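# Pour a ball through gutters into a roofed box

## Task

Get the ball out of the gutter it starts in and into the box standing by a different arm; the box has a roof and one open side. Moving, raising, rotating or tilting the box beyond a small amount counts as failure. Tipping the ball from one gutter into another and from a gutter into the box is allowed. The task fails if the ball drops noticeably below table-top height at any moment when no robot is carrying it. A gutter holds the ball only while its open end is raised above the other end; holding the handle vertically lets the ball roll away. Arm bases (metres, heading in degrees counter-clockwise from +x): arm1 x=-1.71 y=+0.55 z=+0.92 facing -13; arm2 x=+0.00 y=+0.09 z=+0.92 facing -88; arm3 x=+1.71 y=+0.30 z=+0.94 facing -166. When finished, release everything and pull the arms away; a result that holds only because a robot is still supporting it is not counted.

## Robot and tools

Setup. Three identical i2rt Big YAM arms, arm1, arm2 and arm3, each with six revolute joints, a two-finger gripper and a wrist camera (armN_cam_wrist). Bases in the shared scene frame (origin on the floor, +z up, metres): arm1 at (-1.71, +0.55, +0.92) heading -13 deg, arm2 at (0.00, +0.09, +0.92) heading -88 deg, arm3 at (+1.71, +0.30, +0.94) heading -166 deg; headings are counter-clockwise from +x. Reach is roughly 1.0 m from the joint1 axis. Fixed room cameras: cam_end_1, cam_end_2, cam_gap_1, cam_gap_2, cam_side, cam_top. With joints 1 and 6 at zero and the hand level and pointing ahead, the wrist camera rides on top of the hand looking toward the fingertips. The hand point is midway between the fingertips; its z axis runs along the fingers and the fingers close along its y axis.

execute_actions. Argument actions is a list holding one action or none (empty list = just report state and pictures). An action is an object keyed by "arm1", "arm2", "arm3"; each arm entry contains "joints", an object keyed by joint name. These are absolute joint-space targets, not offsets and not Cartesian poses: joint1_rad to joint6_rad in radians, gripper_m in metres as fingertip separation. Ranges: joint1_rad -2.879 to 2.879 (rotation about the base, positive counter-clockwise seen from above, 0 = unfolding along the base heading); joint2_rad 0 to 3.141 (shoulder, 0 = upper arm pointing back roughly level, larger values lift it up then forward); joint3_rad 0 to 3.019 (elbow, 0 = folded, larger opens); joint4_rad -1.692 to 1.57 (hand pitch, positive tilts fingers up); joint5_rad -1.57 to 1.57 (hand yaw, positive toward the arm's right); joint6_rad -2.094 to 2.094 (hand roll, positive clockwise viewed from behind the hand); gripper_m 0 to 0.093. Completion tolerances are ±0.045, ±0.14, ±0.09, ±0.055, ±0.03, ±0.035 rad and ±0.003 m respectively. All listed motions start at once and may finish at different times; each joint moves at its own rate, so the hand can sweep a wide arc. An action runs at most 15 s. Any unknown key or out-of-range number rejects the whole call with no motion. Joints or arms left out may keep driving toward earlier targets. Optional cameras lists which images to return (omitted, null or ["all"] = all; [] = none); the pictures line gives image order.

wait takes seconds (0 to 10) and commands nothing; it returns state and images. zoom_image takes camera and region [x0, y0, x1, y1] in pixels of that camera's latest full image, top-left origin, at most 504x504. finished_scene takes scene (integer) and closes the current scene permanently, reporting success.

Reading results. joint_status tells how each commanded motion ended. off_target: stopped short and may still be pushing. contact_stop or time_out: the joint now holds where it stopped, though after time_out it may keep a target within 0.375, 0.375, 0.113, 0.225, 0.075, 0.3 rad (joints 1-6) of its position and move on if freed; on_its_own lists such joints. In on_its_own, "held at" is the held target, not the actual angle. "joint command not followed" (plus a cause line) means a collision guard withheld that arm's joint targets; its gripper command still runs, and the withheld targets may be retried on later actions until replaced. To relieve a pushing joint, send its reported position. Tiny target changes may not move a joint; loaded joints sag. If a result reports a stop, later motion calls in the same reply are skipped.

Contact and safety. The arms do not halt on contact and can press hard. Two arms squeezing each other fails and ends the run; hard collisions may too. The guard between arms ignores fingers, gripper housings and wrist cameras and can act late, so plan separated paths. Objects touching arms are fine. No status line reports arm-arm contact, so check images. Sustained loads heat motors: MOTOR HOT appears at 85 °C, and at 100 °C the arm goes limp and falls (OVER-TEMPERATURE FAULT; joints show limit_stop_at_motor_heat, resend targets afterwards). Gripper force is around 50-62 N per pad, sometimes less.

Avoid: dropping the ball below table height when no one holds it, holding a gutter with its open end low, bumping or tilting the box, knocking anything out of the work area, slams and hard pushes. Loose objects may occasionally get a brief nudge. Between replies the robots keep the last command. Finish by opening grippers and retracting clear before calling finished_scene.

Each tool is called after "Request:" by a JSON object that holds its "op" and its "data", one argument or row to a line.

## Session

I'll start by looking at the scene.

Request:
{"op": "execute_actions", "data": {
  "actions": []
}}

Scene clock: 0.00 s.
arm1.joint_positions: joint1_rad=-0.441 joint2_rad=+0.288 joint3_rad=+1.404 joint4_rad=-1.318 joint5_rad=+0.157 joint6_rad=+0.621 gripper_m=+0.095
arm1.joint_status: not commanded
arm1.hand: x=-1.6732 y=+0.4737 z=+1.5147 quat_wxyz=(-0.631, -0.508, -0.582, +0.073) (m; scene frame)
arm2.joint_positions: joint1_rad=-0.867 joint2_rad=+0.606 joint3_rad=+1.356 joint4_rad=-1.162 joint5_rad=-0.057 joint6_rad=+0.017 gripper_m=+0.094
arm2.joint_status: not commanded
arm2.hand: x=-0.1837 y=-0.0909 z=+1.4837 quat_wxyz=(-0.228, -0.777, -0.311, +0.497) (m; scene frame)
arm3.joint_positions: joint1_rad=+0.291 joint2_rad=+0.582 joint3_rad=+1.649 joint4_rad=-1.508 joint5_rad=-0.196 joint6_rad=+0.310 gripper_m=+0.095
arm3.joint_status: not commanded
arm3.hand: x=+1.6005 y=+0.1958 z=+1.5655 quat_wxyz=(-0.292, -0.832, -0.144, +0.450) (m; scene frame)
pictures: arm1_cam_wrist, arm2_cam_wrist, arm3_cam_wrist, cam_end_1, cam_end_2, cam_gap_1, cam_gap_2, cam_side, cam_top
Images, in order (width x height): arm1_cam_wrist 504x504, arm2_cam_wrist 504x504, arm3_cam_wrist 504x504, cam_end_1 896x504, cam_end_2 896x504, cam_gap_1 896x504, cam_gap_2 896x504, cam_side 896x504, cam_top 896x504.

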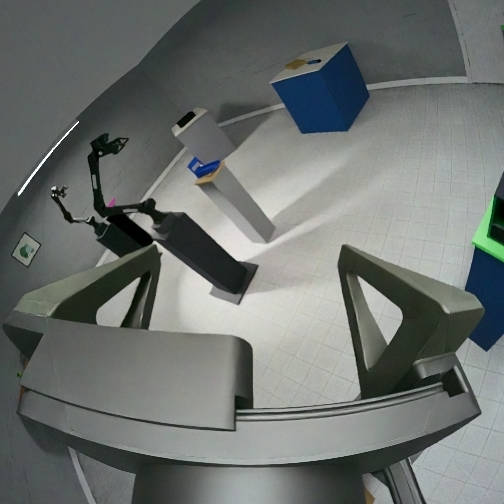

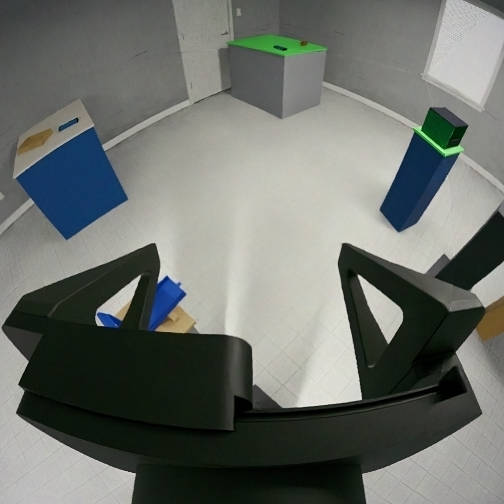

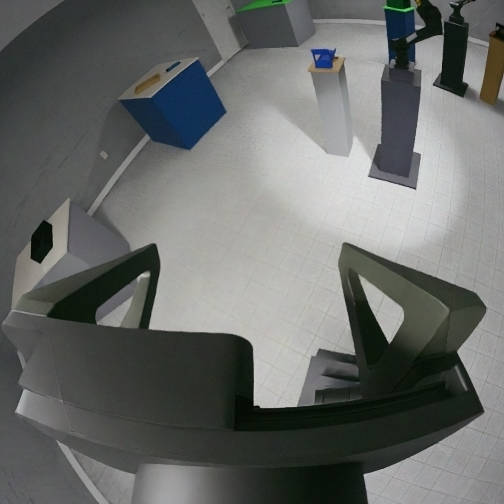

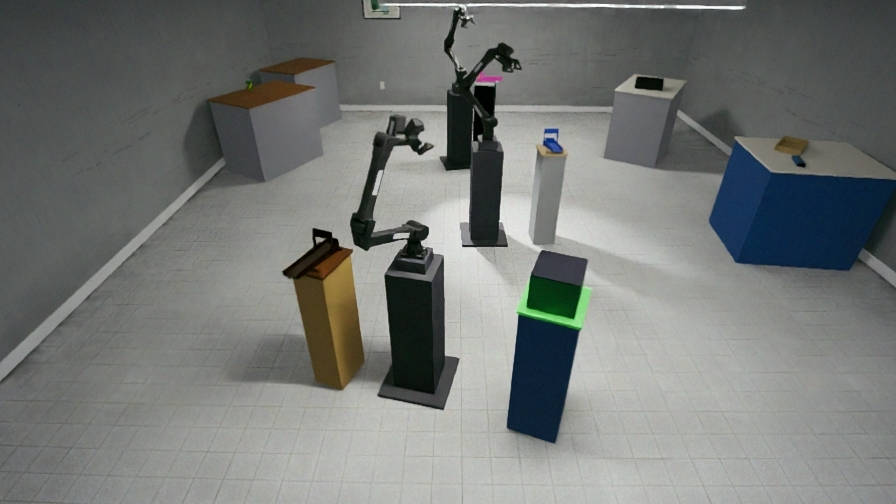

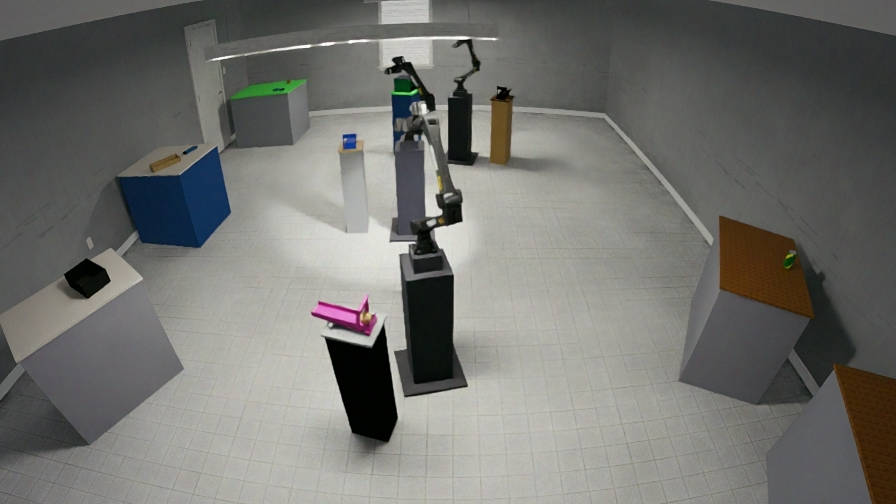

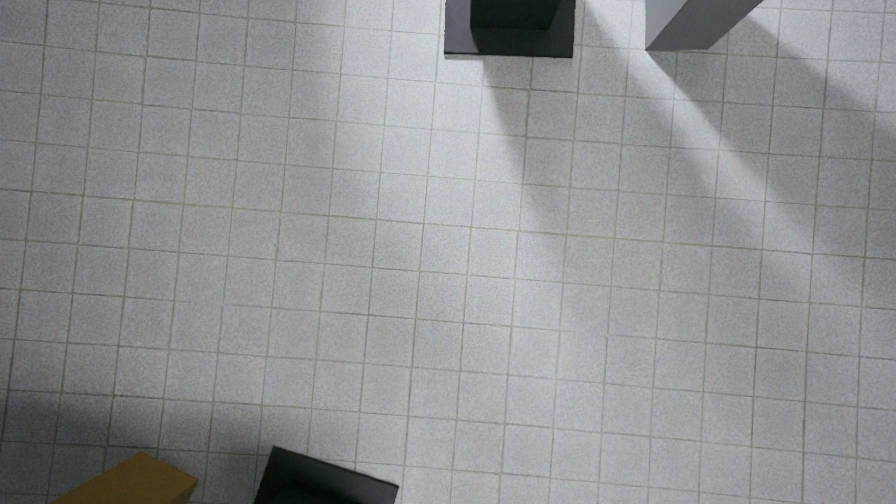

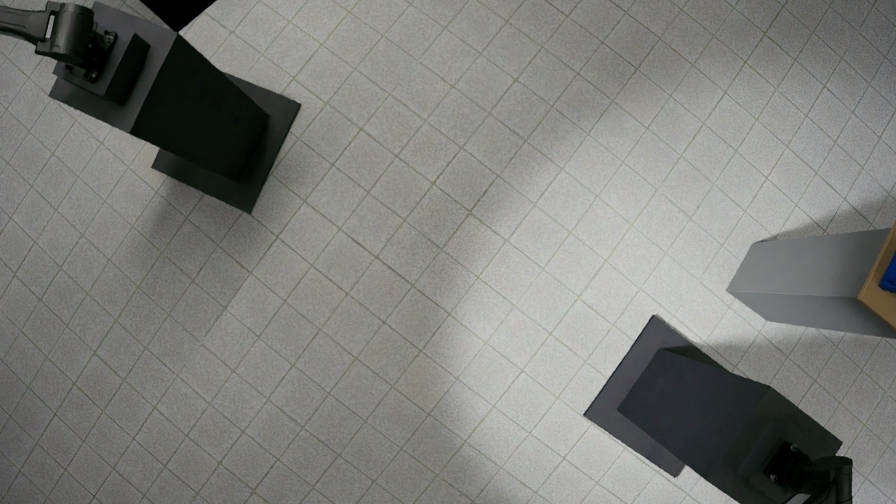

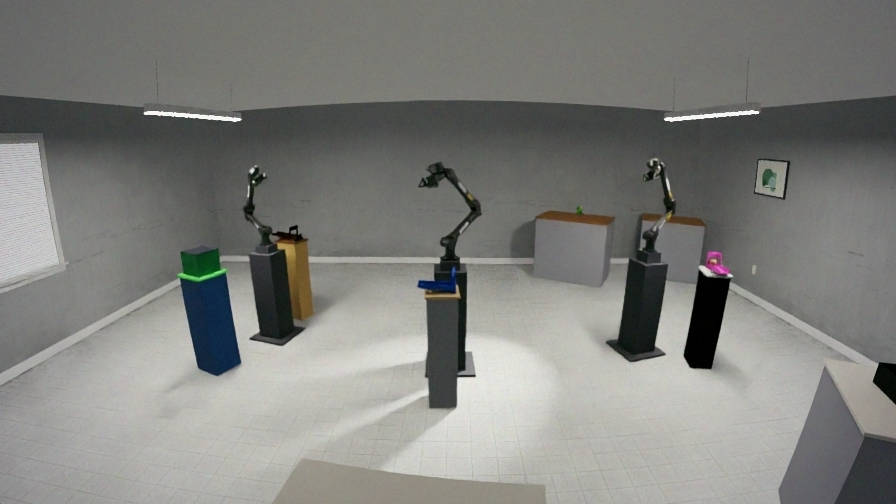

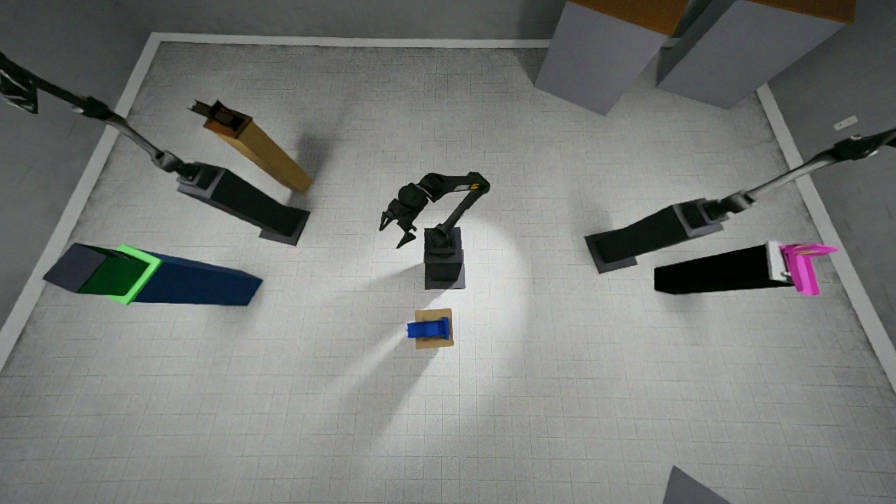

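Request:
{"op": "zoom_image", "data": {
  "camera": "cam_end_2",
  "region": [290, 270, 410, 360]
}}

Request:
{"op": "zoom_image", "data": {
  "camera": "cam_end_1",
  "region": [260, 210, 380, 300]
}}

Request:
{"op": "zoom_image", "data": {
  "camera": "cam_side",
  "region": [400, 250, 480, 310]
}}

Request:
{"op": "zoom_image", "data": {
  "camera": "cam_side",
  "region": [680, 240, 760, 300]
}}

Request:
{"op": "zoom_image", "data": {
  "camera": "cam_top",
  "region": [390, 290, 480, 360]
}}

Request:
{"op": "zoom_image", "data": {
  "camera": "cam_end_1",
  "region": [490, 230, 620, 340]
}}

Region (290, 270, 410, 360) of cam_end_2's 896x504 image, scaled by 4.200, with more detail than that image has; it fills the top 378 rows of this view, and the rest is white.

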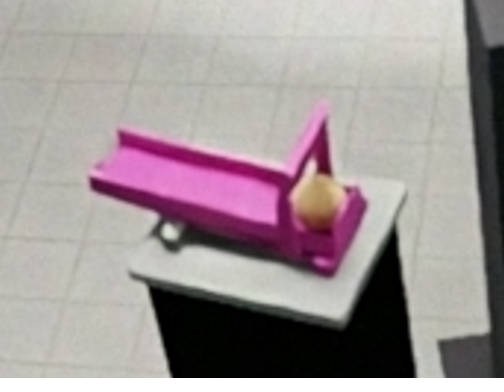

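Region (260, 210, 380, 300) of cam_end_1's 896x504 image, scaled by 4.200, with more detail than that image has; it fills the top 378 rows of this view, and the rest is white.

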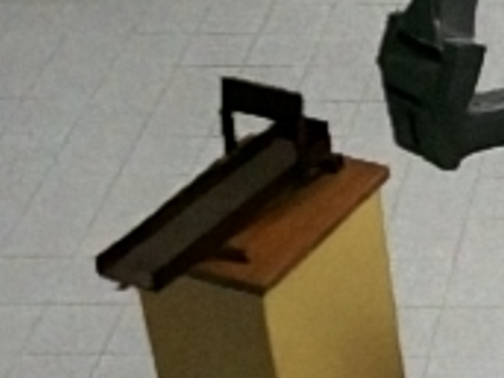

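Region (400, 250, 480, 310) of cam_side's 896x504 image, scaled by 6.300, with more detail than that image has; it fills the top 378 rows of this view, and the rest is white.

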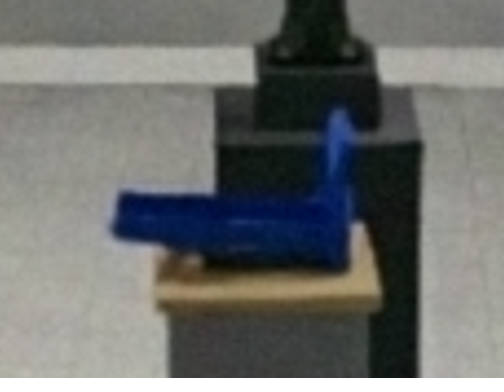

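Region (680, 240, 760, 300) of cam_side's 896x504 image, scaled by 6.300, with more detail than that image has; it fills the top 378 rows of this view, and the rest is white.

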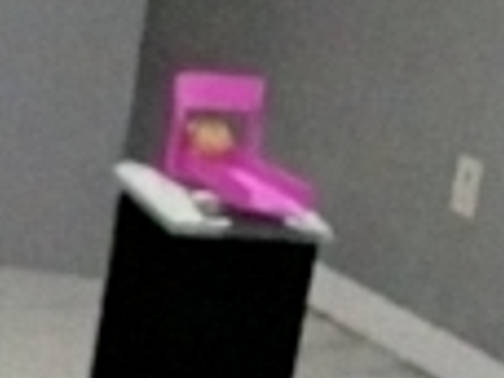

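Region (390, 290, 480, 360) of cam_top's 896x504 image, scaled by 5.600, with more detail than that image has.

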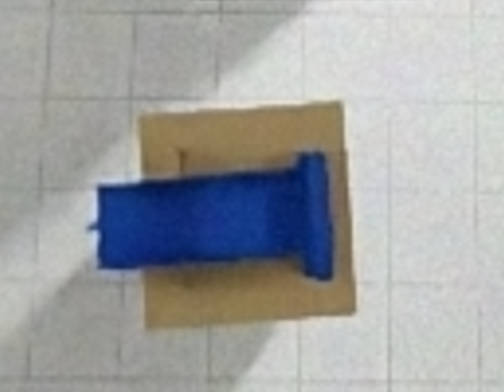

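Region (490, 230, 620, 340) of cam_end_1's 896x504 image, scaled by 3.877, with more detail than that image has; it fills the top 426 rows of this view, and the rest is white.

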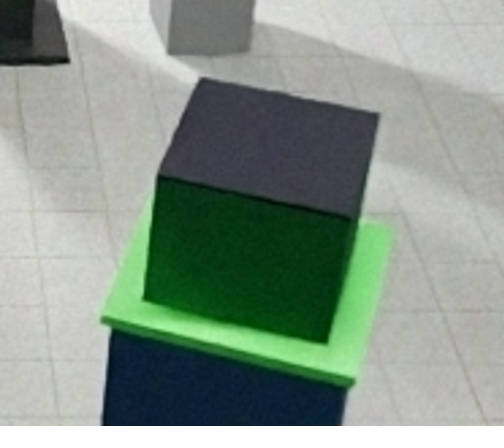

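Request:
{"op": "zoom_image", "data": {
  "camera": "cam_top",
  "region": [570, 170, 870, 320]
}}

Request:
{"op": "zoom_image", "data": {
  "camera": "cam_top",
  "region": [30, 80, 330, 320]
}}

Request:
{"op": "zoom_image", "data": {
  "camera": "cam_top",
  "region": [360, 160, 520, 360]
}}

Request:
{"op": "zoom_image", "data": {
  "camera": "arm2_cam_wrist",
  "region": [390, 80, 504, 190]
}}

Region (570, 170, 870, 320) of cam_top's 896x504 image, scaled by 1.680, with more detail than that image has.

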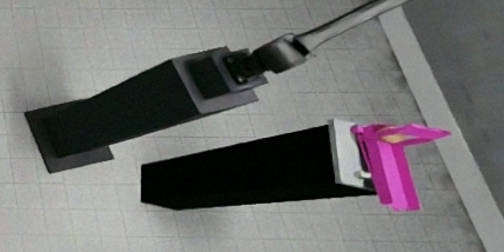

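Region (30, 80, 330, 320) of cam_top's 896x504 image, scaled by 1.680, with more detail than that image has; it fills the top 403 rows of this view, and the rest is white.

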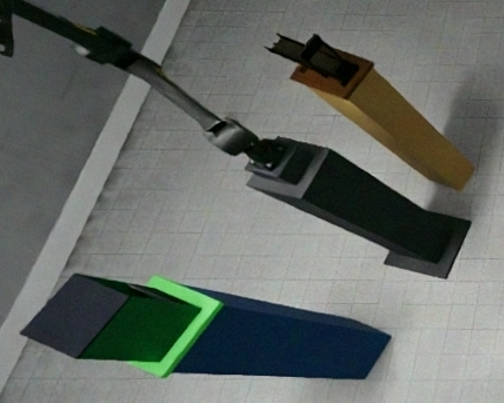

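Region (360, 160, 520, 360) of cam_top's 896x504 image, scaled by 2.520, with more detail than that image has; it fills the left 403 columns of this view, and the rest is white.

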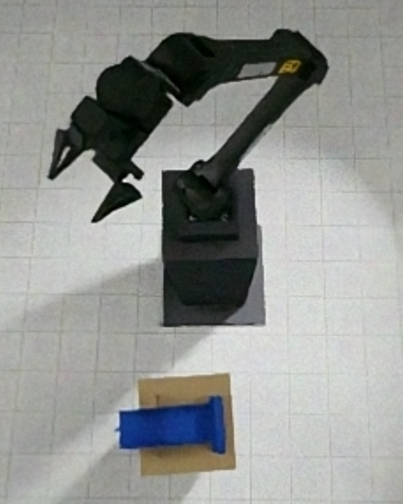

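Region (390, 80, 504, 190) of arm2_cam_wrist's 504x504 image, scaled by 4.421, with more detail than that image has; it fills the top 486 rows of this view, and the rest is white.

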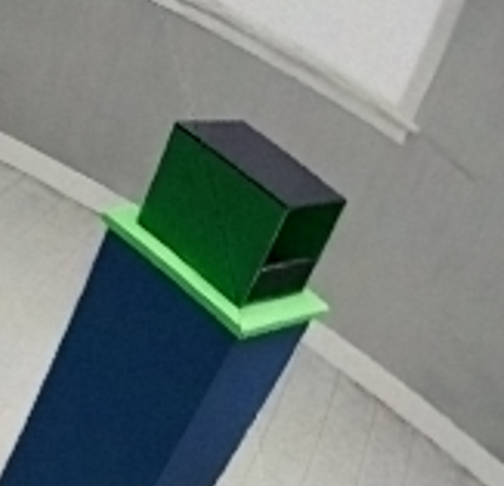

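Request:
{"op": "execute_actions", "data": {
  "actions": [
    {"arm1":{"joints":{"joint1_rad":1.48,"joint2_rad":1.7,"joint3_rad":1.55,"joint4_rad":-1.42,"joint5_rad":0,"joint6_rad":0.28}},"arm2":{"joints":{"joint1_rad":0.02,"joint2_rad":1.8,"joint3_rad":1.7,"joint4_rad":-1.47,"joint5_rad":0,"joint6_rad":0}},"arm3":{"joints":{"joint1_rad":2.46,"joint2_rad":1.9,"joint3_rad":1.85,"joint4_rad":-1.52,"joint5_rad":0,"joint6_rad":-0.19}}}
  ],
  "cameras": ["arm1_cam_wrist","arm2_cam_wrist","arm3_cam_wrist","cam_side"]
}}

Scene clock: 5.80 s.
arm1.joint_positions: joint1_rad=+1.484 joint2_rad=+1.696 joint3_rad=+1.554 joint4_rad=-1.408 joint5_rad=-0.001 joint6_rad=+0.293 gripper_m=+0.095
arm1.joint_status: all done
arm1.hand: x=-1.5534 y=+1.0436 z=+1.1202 quat_wxyz=(-0.014, +0.461, -0.887, -0.007) (m; scene frame)
arm2.joint_positions: joint1_rad=+0.030 joint2_rad=+1.808 joint3_rad=+1.683 joint4_rad=-1.462 joint5_rad=+0.000 joint6_rad=+0.008 gripper_m=+0.094
arm2.joint_status: all done
arm2.hand: x=+0.0380 y=-0.4633 z=+1.1111 quat_wxyz=(+0.003, -0.684, -0.730, -0.007) (m; scene frame)
arm3.joint_positions: joint1_rad=+2.466 joint2_rad=+1.910 joint3_rad=+1.839 joint4_rad=-1.512 joint5_rad=-0.001 joint6_rad=-0.185 gripper_m=+0.095
arm3.joint_status: all done
arm3.hand: x=+2.2476 y=+0.0492 z=+1.1360 quat_wxyz=(+0.002, -0.126, -0.992, -0.004) (m; scene frame)
pictures: arm1_cam_wrist, arm2_cam_wrist, arm3_cam_wrist, cam_side
Images, in order (width x height): arm1_cam_wrist 504x504, arm2_cam_wrist 504x504, arm3_cam_wrist 504x504, cam_side 896x504.

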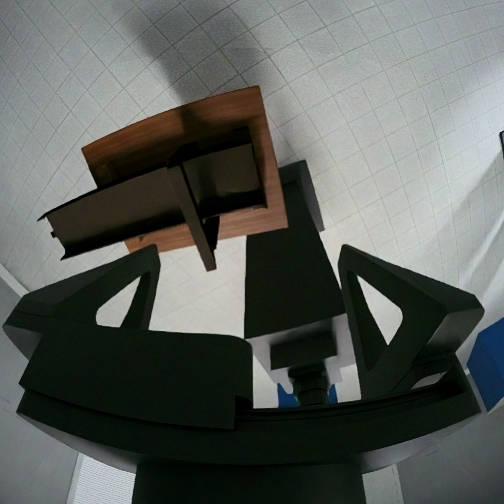

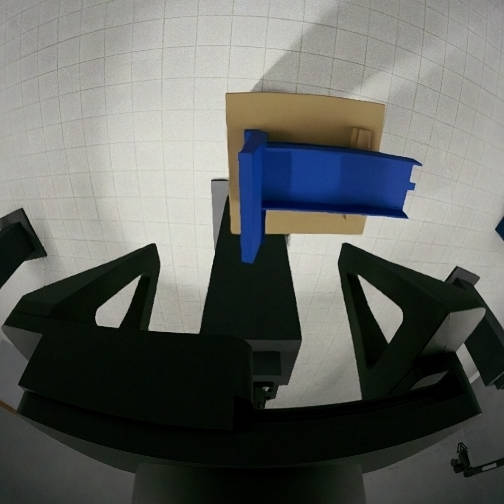

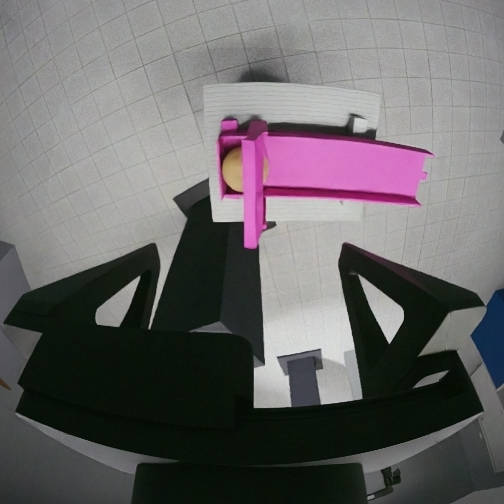

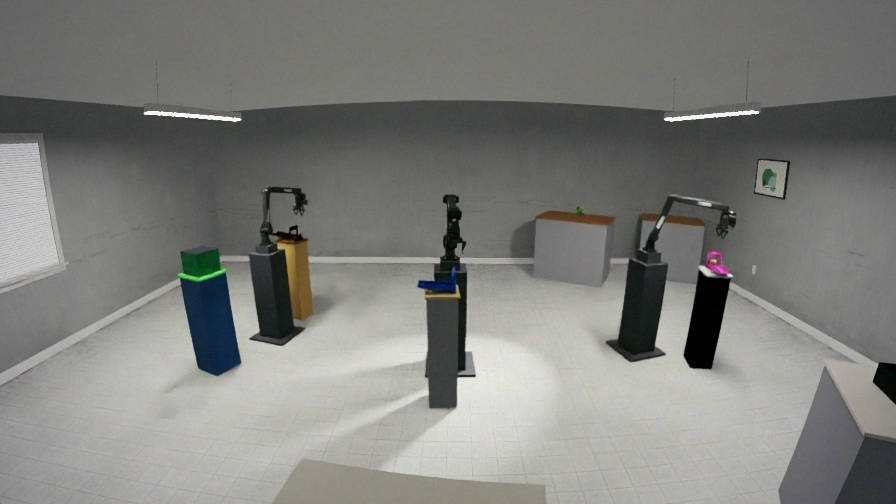

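Request:
{"op": "zoom_image", "data": {
  "camera": "arm2_cam_wrist",
  "region": [200, 80, 440, 280]
}}

Request:
{"op": "zoom_image", "data": {
  "camera": "arm3_cam_wrist",
  "region": [190, 70, 450, 270]
}}

Request:
{"op": "zoom_image", "data": {
  "camera": "arm1_cam_wrist",
  "region": [30, 80, 300, 290]
}}

Request:
{"op": "zoom_image", "data": {
  "camera": "cam_side",
  "region": [400, 190, 520, 310]
}}

Region (200, 80, 440, 280) of arm2_cam_wrist's 504x504 image, scaled by 2.100, with more detail than that image has.

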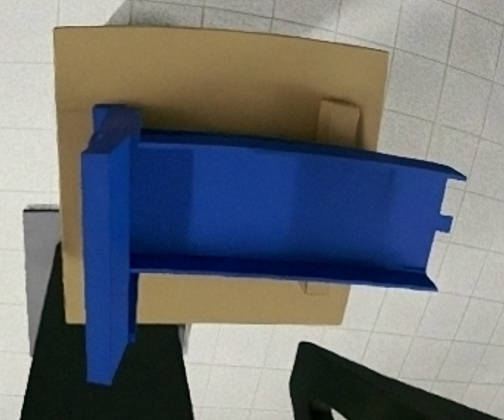

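Region (190, 70, 450, 270) of arm3_cam_wrist's 504x504 image, scaled by 1.938, with more detail than that image has; it fills the top 388 rows of this view, and the rest is white.

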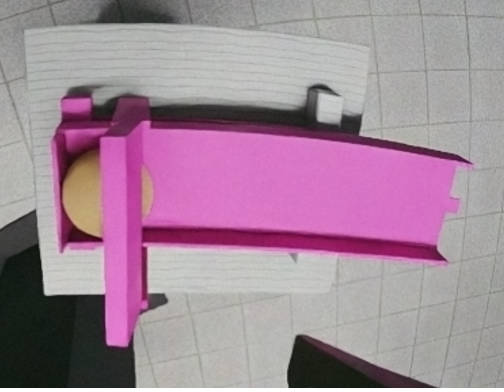

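Region (30, 80, 300, 290) of arm1_cam_wrist's 504x504 image, scaled by 1.867, with more detail than that image has.

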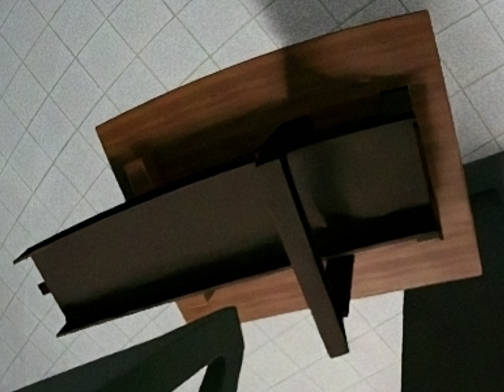

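Region (400, 190, 520, 310) of cam_side's 896x504 image, scaled by 4.200, with more detail than that image has.

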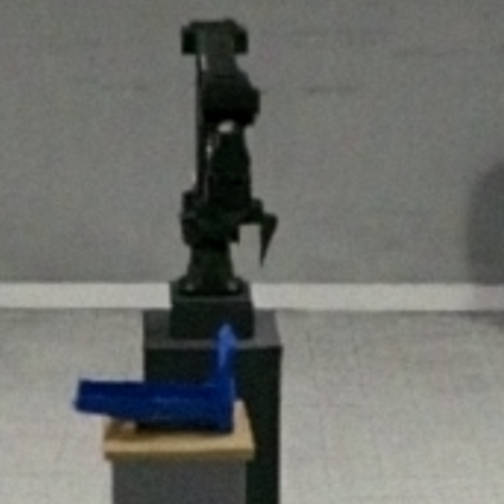

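Request:
{"op": "execute_actions", "data": {
  "actions": [
    {"arm1":{"joints":{"joint1_rad":1.556,"joint2_rad":1.70,"joint3_rad":1.322,"joint4_rad":-1.162,"joint5_rad":-0.2,"joint6_rad":0.135}},"arm2":{"joints":{"joint1_rad":0.096,"joint2_rad":1.76,"joint3_rad":1.385,"joint4_rad":-1.202,"joint5_rad":0.2,"joint6_rad":0.074}},"arm3":{"joints":{"joint1_rad":2.51,"joint2_rad":1.865,"joint3_rad":1.485,"joint4_rad":-1.158,"joint5_rad":0.2,"joint6_rad":-0.141}}}
  ],
  "cameras": ["arm1_cam_wrist","arm2_cam_wrist","arm3_cam_wrist","cam_side","cam_end_1","cam_end_2"]
}}

Scene clock: 9.40 s.
arm1.joint_positions: joint1_rad=+1.560 joint2_rad=+1.691 joint3_rad=+1.332 joint4_rad=-1.175 joint5_rad=-0.198 joint6_rad=+0.150 gripper_m=+0.095
arm1.joint_status: all done
arm1.hand: x=-1.6278 y=+1.0449 z=+1.0430 quat_wxyz=(+0.046, +0.554, -0.827, -0.084) (m; scene frame)
arm2.joint_positions: joint1_rad=+0.099 joint2_rad=+1.761 joint3_rad=+1.383 joint4_rad=-1.212 joint5_rad=+0.196 joint6_rad=+0.065 gripper_m=+0.094
arm2.joint_status: all done
arm2.hand: x=+0.0374 y=-0.4231 z=+1.0279 quat_wxyz=(+0.066, -0.676, -0.731, +0.069) (m; scene frame)
arm3.joint_positions: joint1_rad=+2.514 joint2_rad=+1.864 joint3_rad=+1.486 joint4_rad=-1.167 joint5_rad=+0.196 joint6_rad=-0.148 gripper_m=+0.095
arm3.joint_status: all done
arm3.hand: x=+2.2173 y=+0.0565 z=+1.0336 quat_wxyz=(+0.010, -0.121, -0.988, +0.096) (m; scene frame)
pictures: arm1_cam_wrist, arm2_cam_wrist, arm3_cam_wrist, cam_end_1, cam_end_2, cam_side
Images, in order (width x height): arm1_cam_wrist 504x504, arm2_cam_wrist 504x504, arm3_cam_wrist 504x504, cam_end_1 896x504, cam_end_2 896x504, cam_side 896x504.

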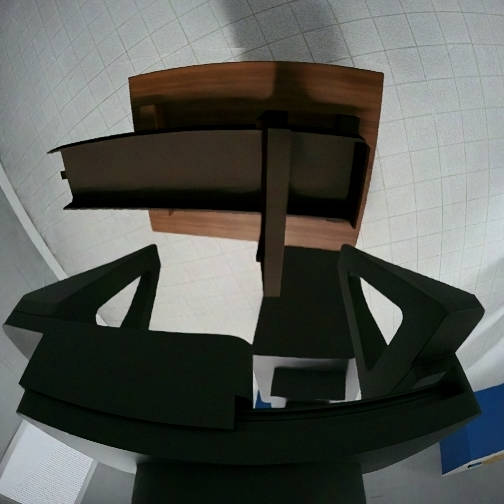

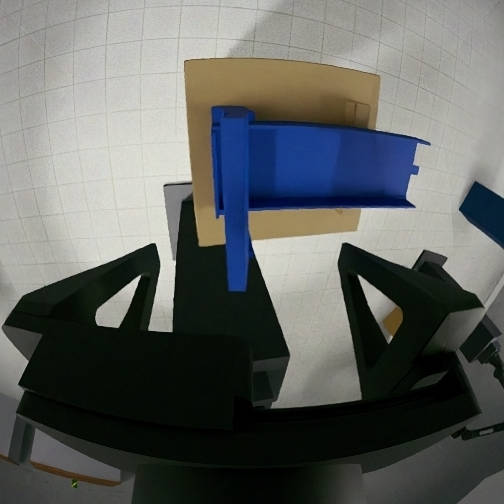

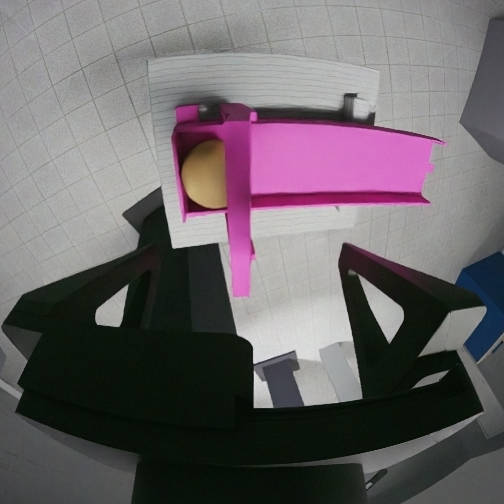

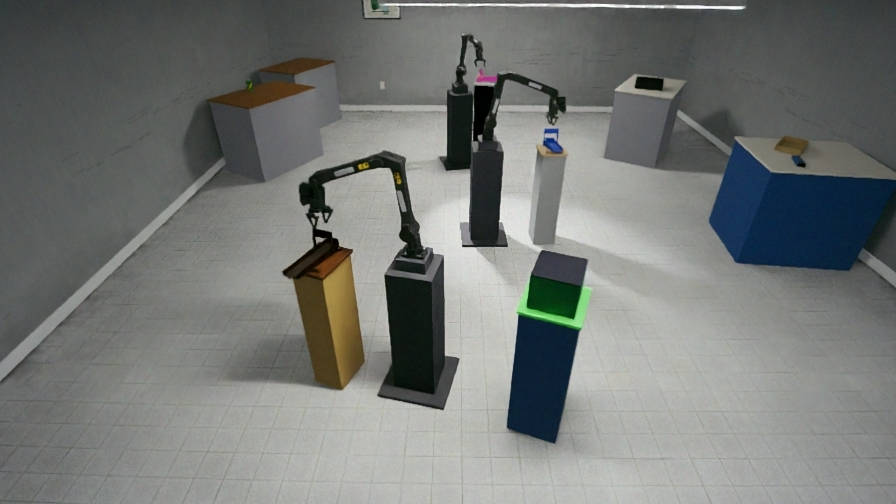

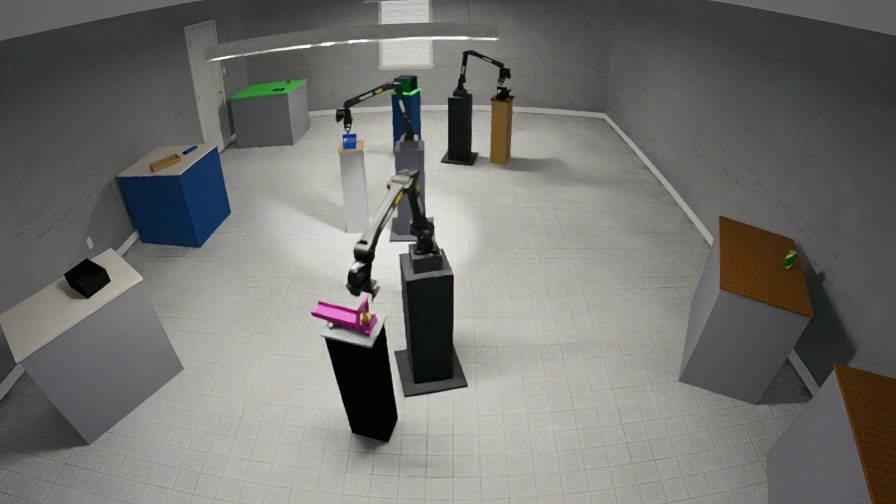

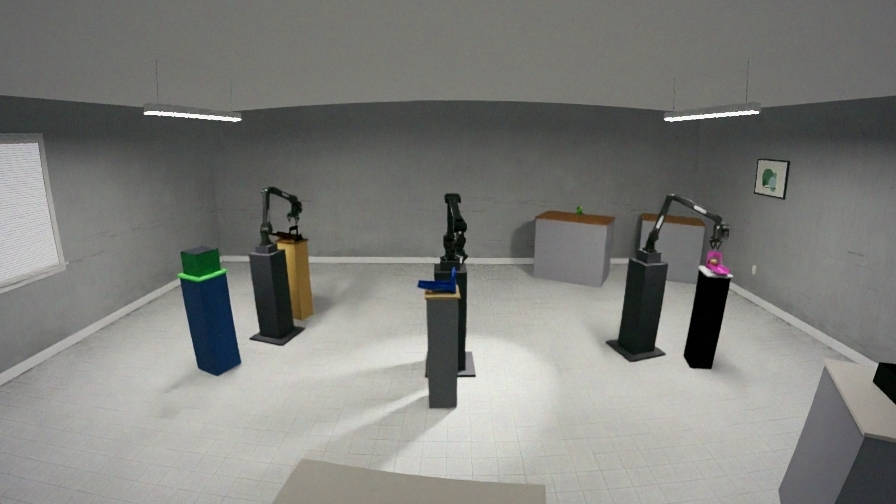

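Request:
{"op": "zoom_image", "data": {
  "camera": "arm2_cam_wrist",
  "region": [150, 90, 360, 310]
}}

Request:
{"op": "zoom_image", "data": {
  "camera": "arm3_cam_wrist",
  "region": [150, 90, 360, 310]
}}

Request:
{"op": "zoom_image", "data": {
  "camera": "arm1_cam_wrist",
  "region": [150, 90, 360, 310]
}}

Request:
{"op": "zoom_image", "data": {
  "camera": "cam_end_1",
  "region": [510, 80, 600, 170]
}}

Request:
{"op": "zoom_image", "data": {
  "camera": "cam_side",
  "region": [670, 200, 760, 290]
}}

Region (150, 90, 360, 310) of arm2_cam_wrist's 504x504 image, scaled by 2.291, with more detail than that image has; it fills the left 481 columns of this view, and the rest is white.

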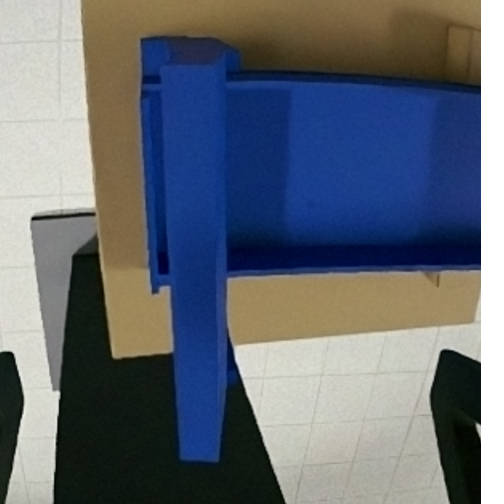

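Region (150, 90, 360, 310) of arm3_cam_wrist's 504x504 image, scaled by 2.291, with more detail than that image has; it fills the left 481 columns of this view, and the rest is white.

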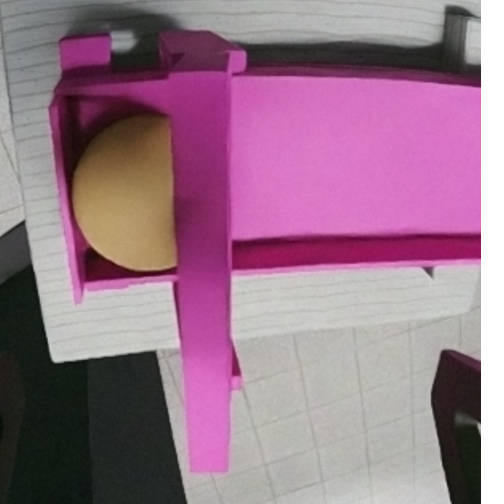

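Region (150, 90, 360, 310) of arm1_cam_wrist's 504x504 image, scaled by 2.291, with more detail than that image has; it fills the left 481 columns of this view, and the rest is white.

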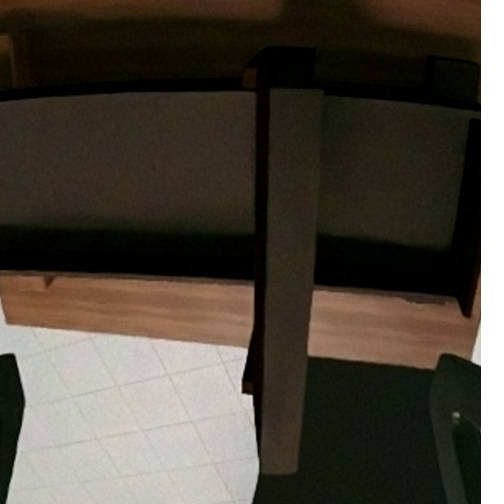

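Region (510, 80, 600, 170) of cam_end_1's 896x504 image, scaled by 5.600, with more detail than that image has.

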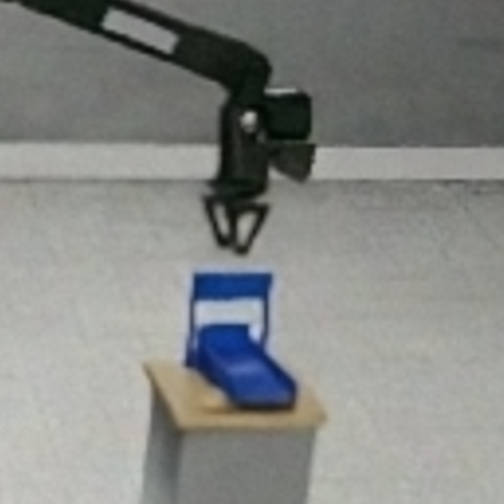

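Region (670, 200, 760, 290) of cam_side's 896x504 image, scaled by 5.600, with more detail than that image has.

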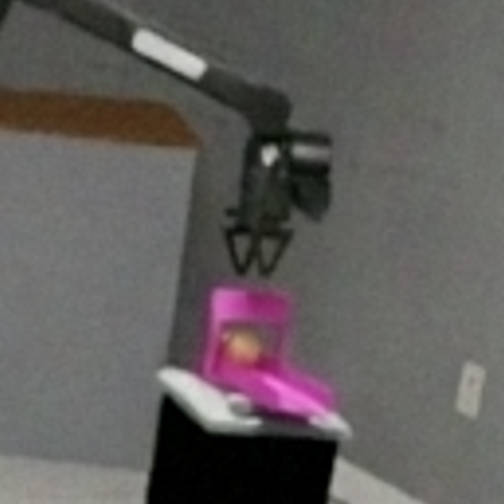

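Request:
{"op": "execute_actions", "data": {
  "actions": [
    {"arm1":{"joints":{"joint1_rad":1.548,"joint2_rad":1.772,"joint3_rad":1.227,"joint4_rad":-1.0,"gripper_m":0.06}},"arm2":{"joints":{"joint1_rad":0.083,"joint2_rad":1.825,"joint3_rad":1.298,"joint4_rad":-1.045,"gripper_m":0.06}},"arm3":{"joints":{"joint1_rad":2.499,"joint2_rad":1.924,"joint3_rad":1.409,"joint4_rad":-1.018,"gripper_m":0.06}}}
  ],
  "cameras": ["arm1_cam_wrist","arm2_cam_wrist","arm3_cam_wrist","cam_side","cam_end_1","cam_end_2"]
}}

Scene clock: 19.20 s.
arm1.joint_positions: joint1_rad=+1.560 joint2_rad=+1.772 joint3_rad=+1.234 joint4_rad=-1.013 joint5_rad=-0.198 joint6_rad=+0.149 gripper_m=+0.060
arm1.joint_status: all done
arm1.hand: x=-1.6280 y=+1.0411 z=+0.9709 quat_wxyz=(+0.053, +0.554, -0.827, -0.078) (m; scene frame)
arm2.joint_positions: joint1_rad=+0.095 joint2_rad=+1.817 joint3_rad=+1.297 joint4_rad=-1.054 joint5_rad=+0.196 joint6_rad=+0.065 gripper_m=+0.060
arm2.joint_status: all done
arm2.hand: x=+0.0357 y=-0.4240 z=+0.9710 quat_wxyz=(+0.060, -0.678, -0.729, +0.074) (m; scene frame)
arm3.joint_positions: joint1_rad=+2.504 joint2_rad=+1.922 joint3_rad=+1.413 joint4_rad=-1.027 joint5_rad=+0.196 joint6_rad=-0.147 gripper_m=+0.060
arm3.joint_status: all done
arm3.hand: x=+2.2156 y=+0.0514 z=+0.9776 quat_wxyz=(+0.006, -0.127, -0.987, +0.097) (m; scene frame)
pictures: arm1_cam_wrist, arm2_cam_wrist, arm3_cam_wrist, cam_end_1, cam_end_2, cam_side
Images, in order (width x height): arm1_cam_wrist 504x504, arm2_cam_wrist 504x504, arm3_cam_wrist 504x504, cam_end_1 896x504, cam_end_2 896x504, cam_side 896x504.

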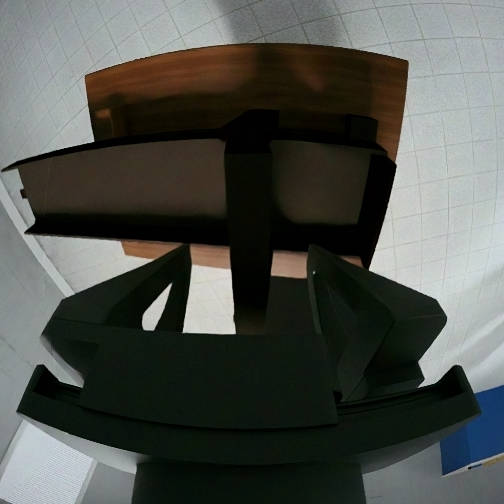

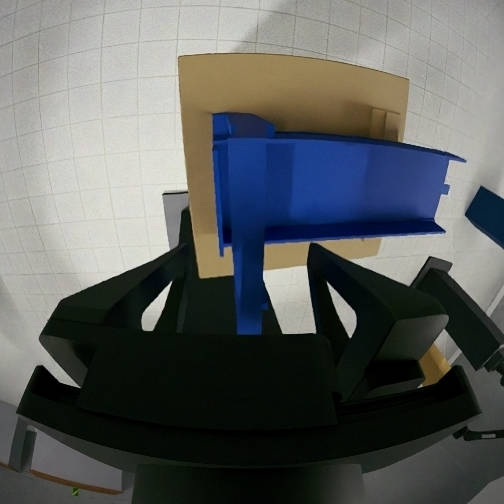

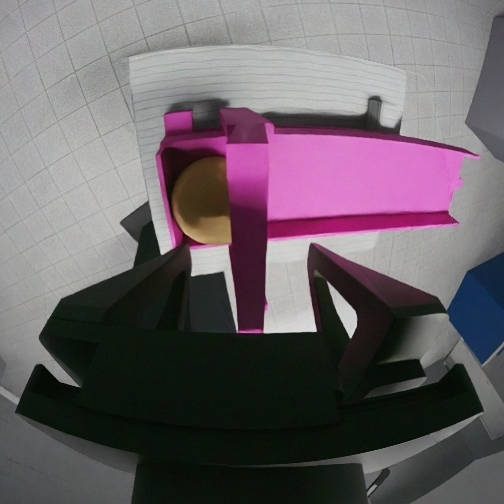

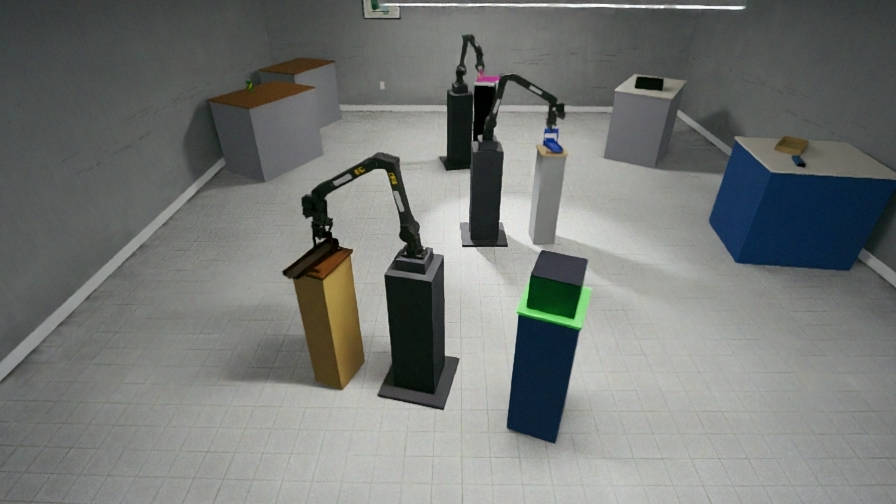

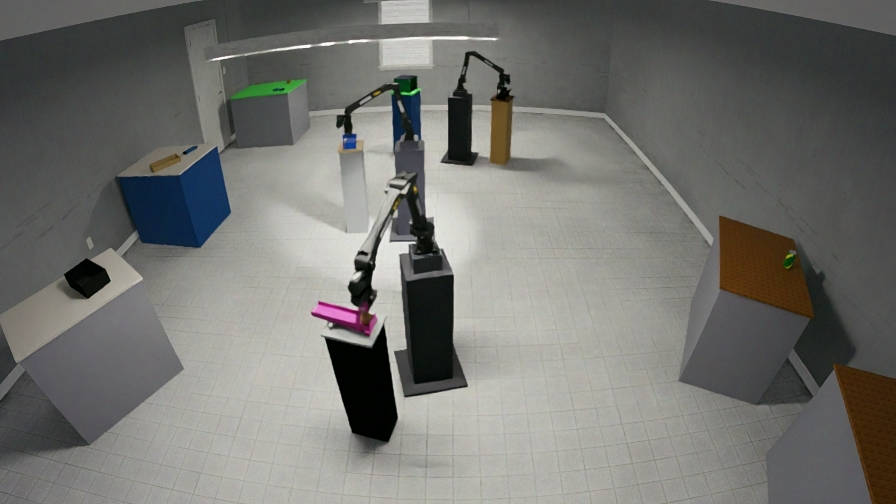

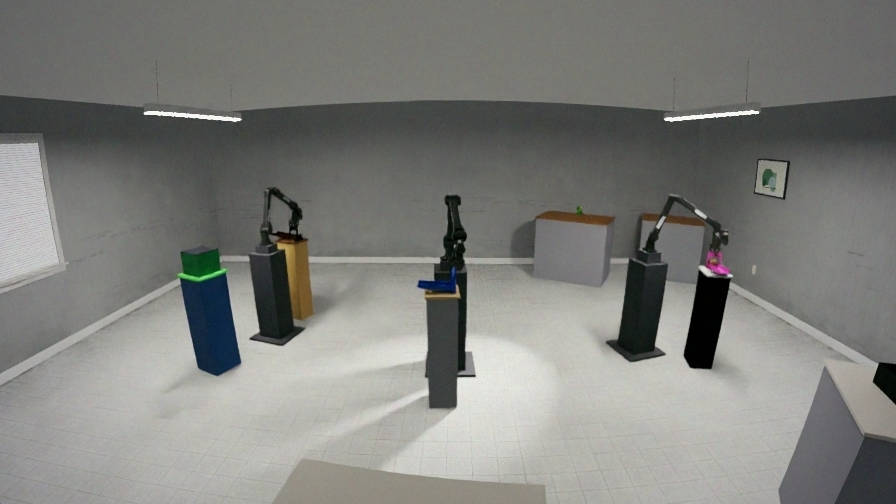

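Request:
{"op": "zoom_image", "data": {
  "camera": "cam_end_1",
  "region": [510, 80, 600, 170]
}}

Request:
{"op": "zoom_image", "data": {
  "camera": "cam_side",
  "region": [670, 200, 760, 290]
}}

Request:
{"op": "zoom_image", "data": {
  "camera": "cam_end_1",
  "region": [270, 180, 380, 290]
}}

Region (510, 80, 600, 170) of cam_end_1's 896x504 image, scaled by 5.600, with more detail than that image has.

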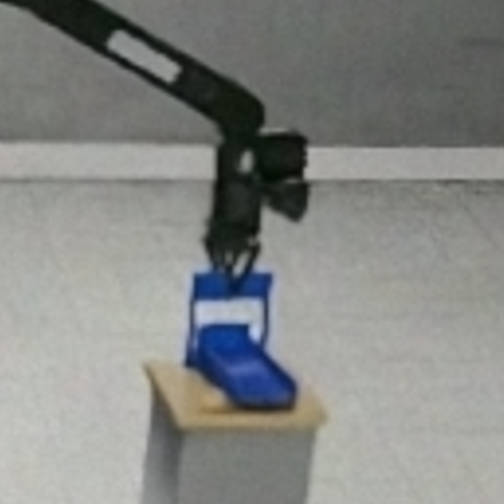

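Region (670, 200, 760, 290) of cam_side's 896x504 image, scaled by 5.600, with more detail than that image has.

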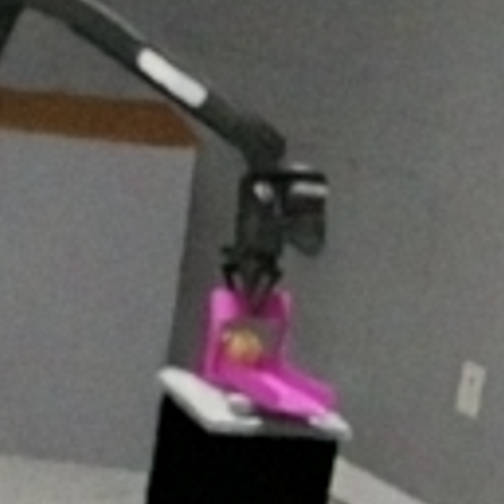

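Region (270, 180, 380, 290) of cam_end_1's 896x504 image, scaled by 4.582, with more detail than that image has.

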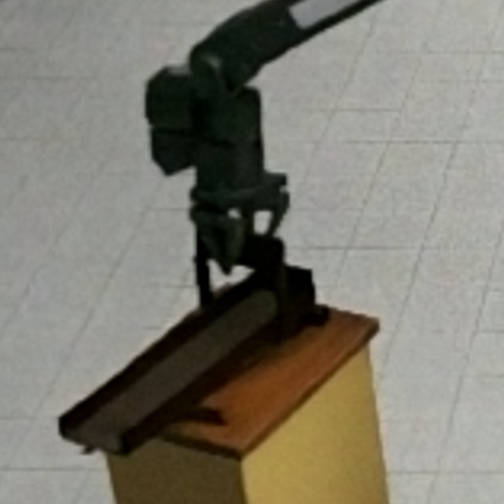

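Request:
{"op": "execute_actions", "data": {
  "actions": [
    {"arm1":{"joints":{"gripper_m":0.0}},"arm2":{"joints":{"joint2_rad":1.848,"gripper_m":0.03}},"arm3":{"joints":{"joint2_rad":1.94,"gripper_m":0.03}}}
  ],
  "cameras": []
}}

Scene clock: 20.07 s.
arm1.joint_positions: joint1_rad=+1.560 joint2_rad=+1.771 joint3_rad=+1.234 joint4_rad=-1.013 joint5_rad=-0.206 joint6_rad=+0.145 gripper_m=+0.012
arm1.joint_status: gripper_m off_target (ended at +0.012, target +0.000)
arm1.hand: x=-1.6289 y=+1.0416 z=+0.9717 quat_wxyz=(+0.055, +0.555, -0.826, -0.082) (m; scene frame)
arm2.joint_positions: joint1_rad=+0.095 joint2_rad=+1.820 joint3_rad=+1.297 joint4_rad=-1.054 joint5_rad=+0.196 joint6_rad=+0.065 gripper_m=+0.030
arm2.joint_status: all done
arm2.hand: x=+0.0357 y=-0.4238 z=+0.9697 quat_wxyz=(+0.061, -0.678, -0.729, +0.073) (m; scene frame)
arm3.joint_positions: joint1_rad=+2.504 joint2_rad=+1.922 joint3_rad=+1.413 joint4_rad=-1.027 joint5_rad=+0.196 joint6_rad=-0.147 gripper_m=+0.030
arm3.joint_status: all done
arm3.hand: x=+2.2156 y=+0.0514 z=+0.9776 quat_wxyz=(+0.006, -0.127, -0.987, +0.097) (m; scene frame)
pictures: none
No camera images: the call's "cameras" was empty. Leave "cameras" out to get every camera's image.

Request:
{"op": "execute_actions", "data": {
  "actions": [
    {"arm2":{"joints":{"joint2_rad":1.862}},"arm3":{"joints":{"joint2_rad":1.955}}}
  ],
  "cameras": []
}}

Scene clock: 20.97 s.
arm1.joint_positions: joint1_rad=+1.560 joint2_rad=+1.771 joint3_rad=+1.234 joint4_rad=-1.013 joint5_rad=-0.206 joint6_rad=+0.145 gripper_m=+0.012
arm1.joint_status: not commanded
arm1.hand: x=-1.6289 y=+1.0416 z=+0.9717 quat_wxyz=(+0.055, +0.555, -0.826, -0.082) (m; scene frame)
arm2.joint_positions: joint1_rad=+0.095 joint2_rad=+1.838 joint3_rad=+1.297 joint4_rad=-1.054 joint5_rad=+0.196 joint6_rad=+0.065 gripper_m=+0.030
arm2.joint_status: all done
arm2.hand: x=+0.0355 y=-0.4223 z=+0.9609 quat_wxyz=(+0.068, -0.677, -0.729, +0.067) (m; scene frame)
arm3.joint_positions: joint1_rad=+2.504 joint2_rad=+1.935 joint3_rad=+1.413 joint4_rad=-1.027 joint5_rad=+0.196 joint6_rad=-0.147 gripper_m=+0.030
arm3.joint_status: all done
arm3.hand: x=+2.2145 y=+0.0519 z=+0.9709 quat_wxyz=(+0.012, -0.126, -0.987, +0.096) (m; scene frame)
pictures: none
No camera images: the call's "cameras" was empty. Leave "cameras" out to get every camera's image.


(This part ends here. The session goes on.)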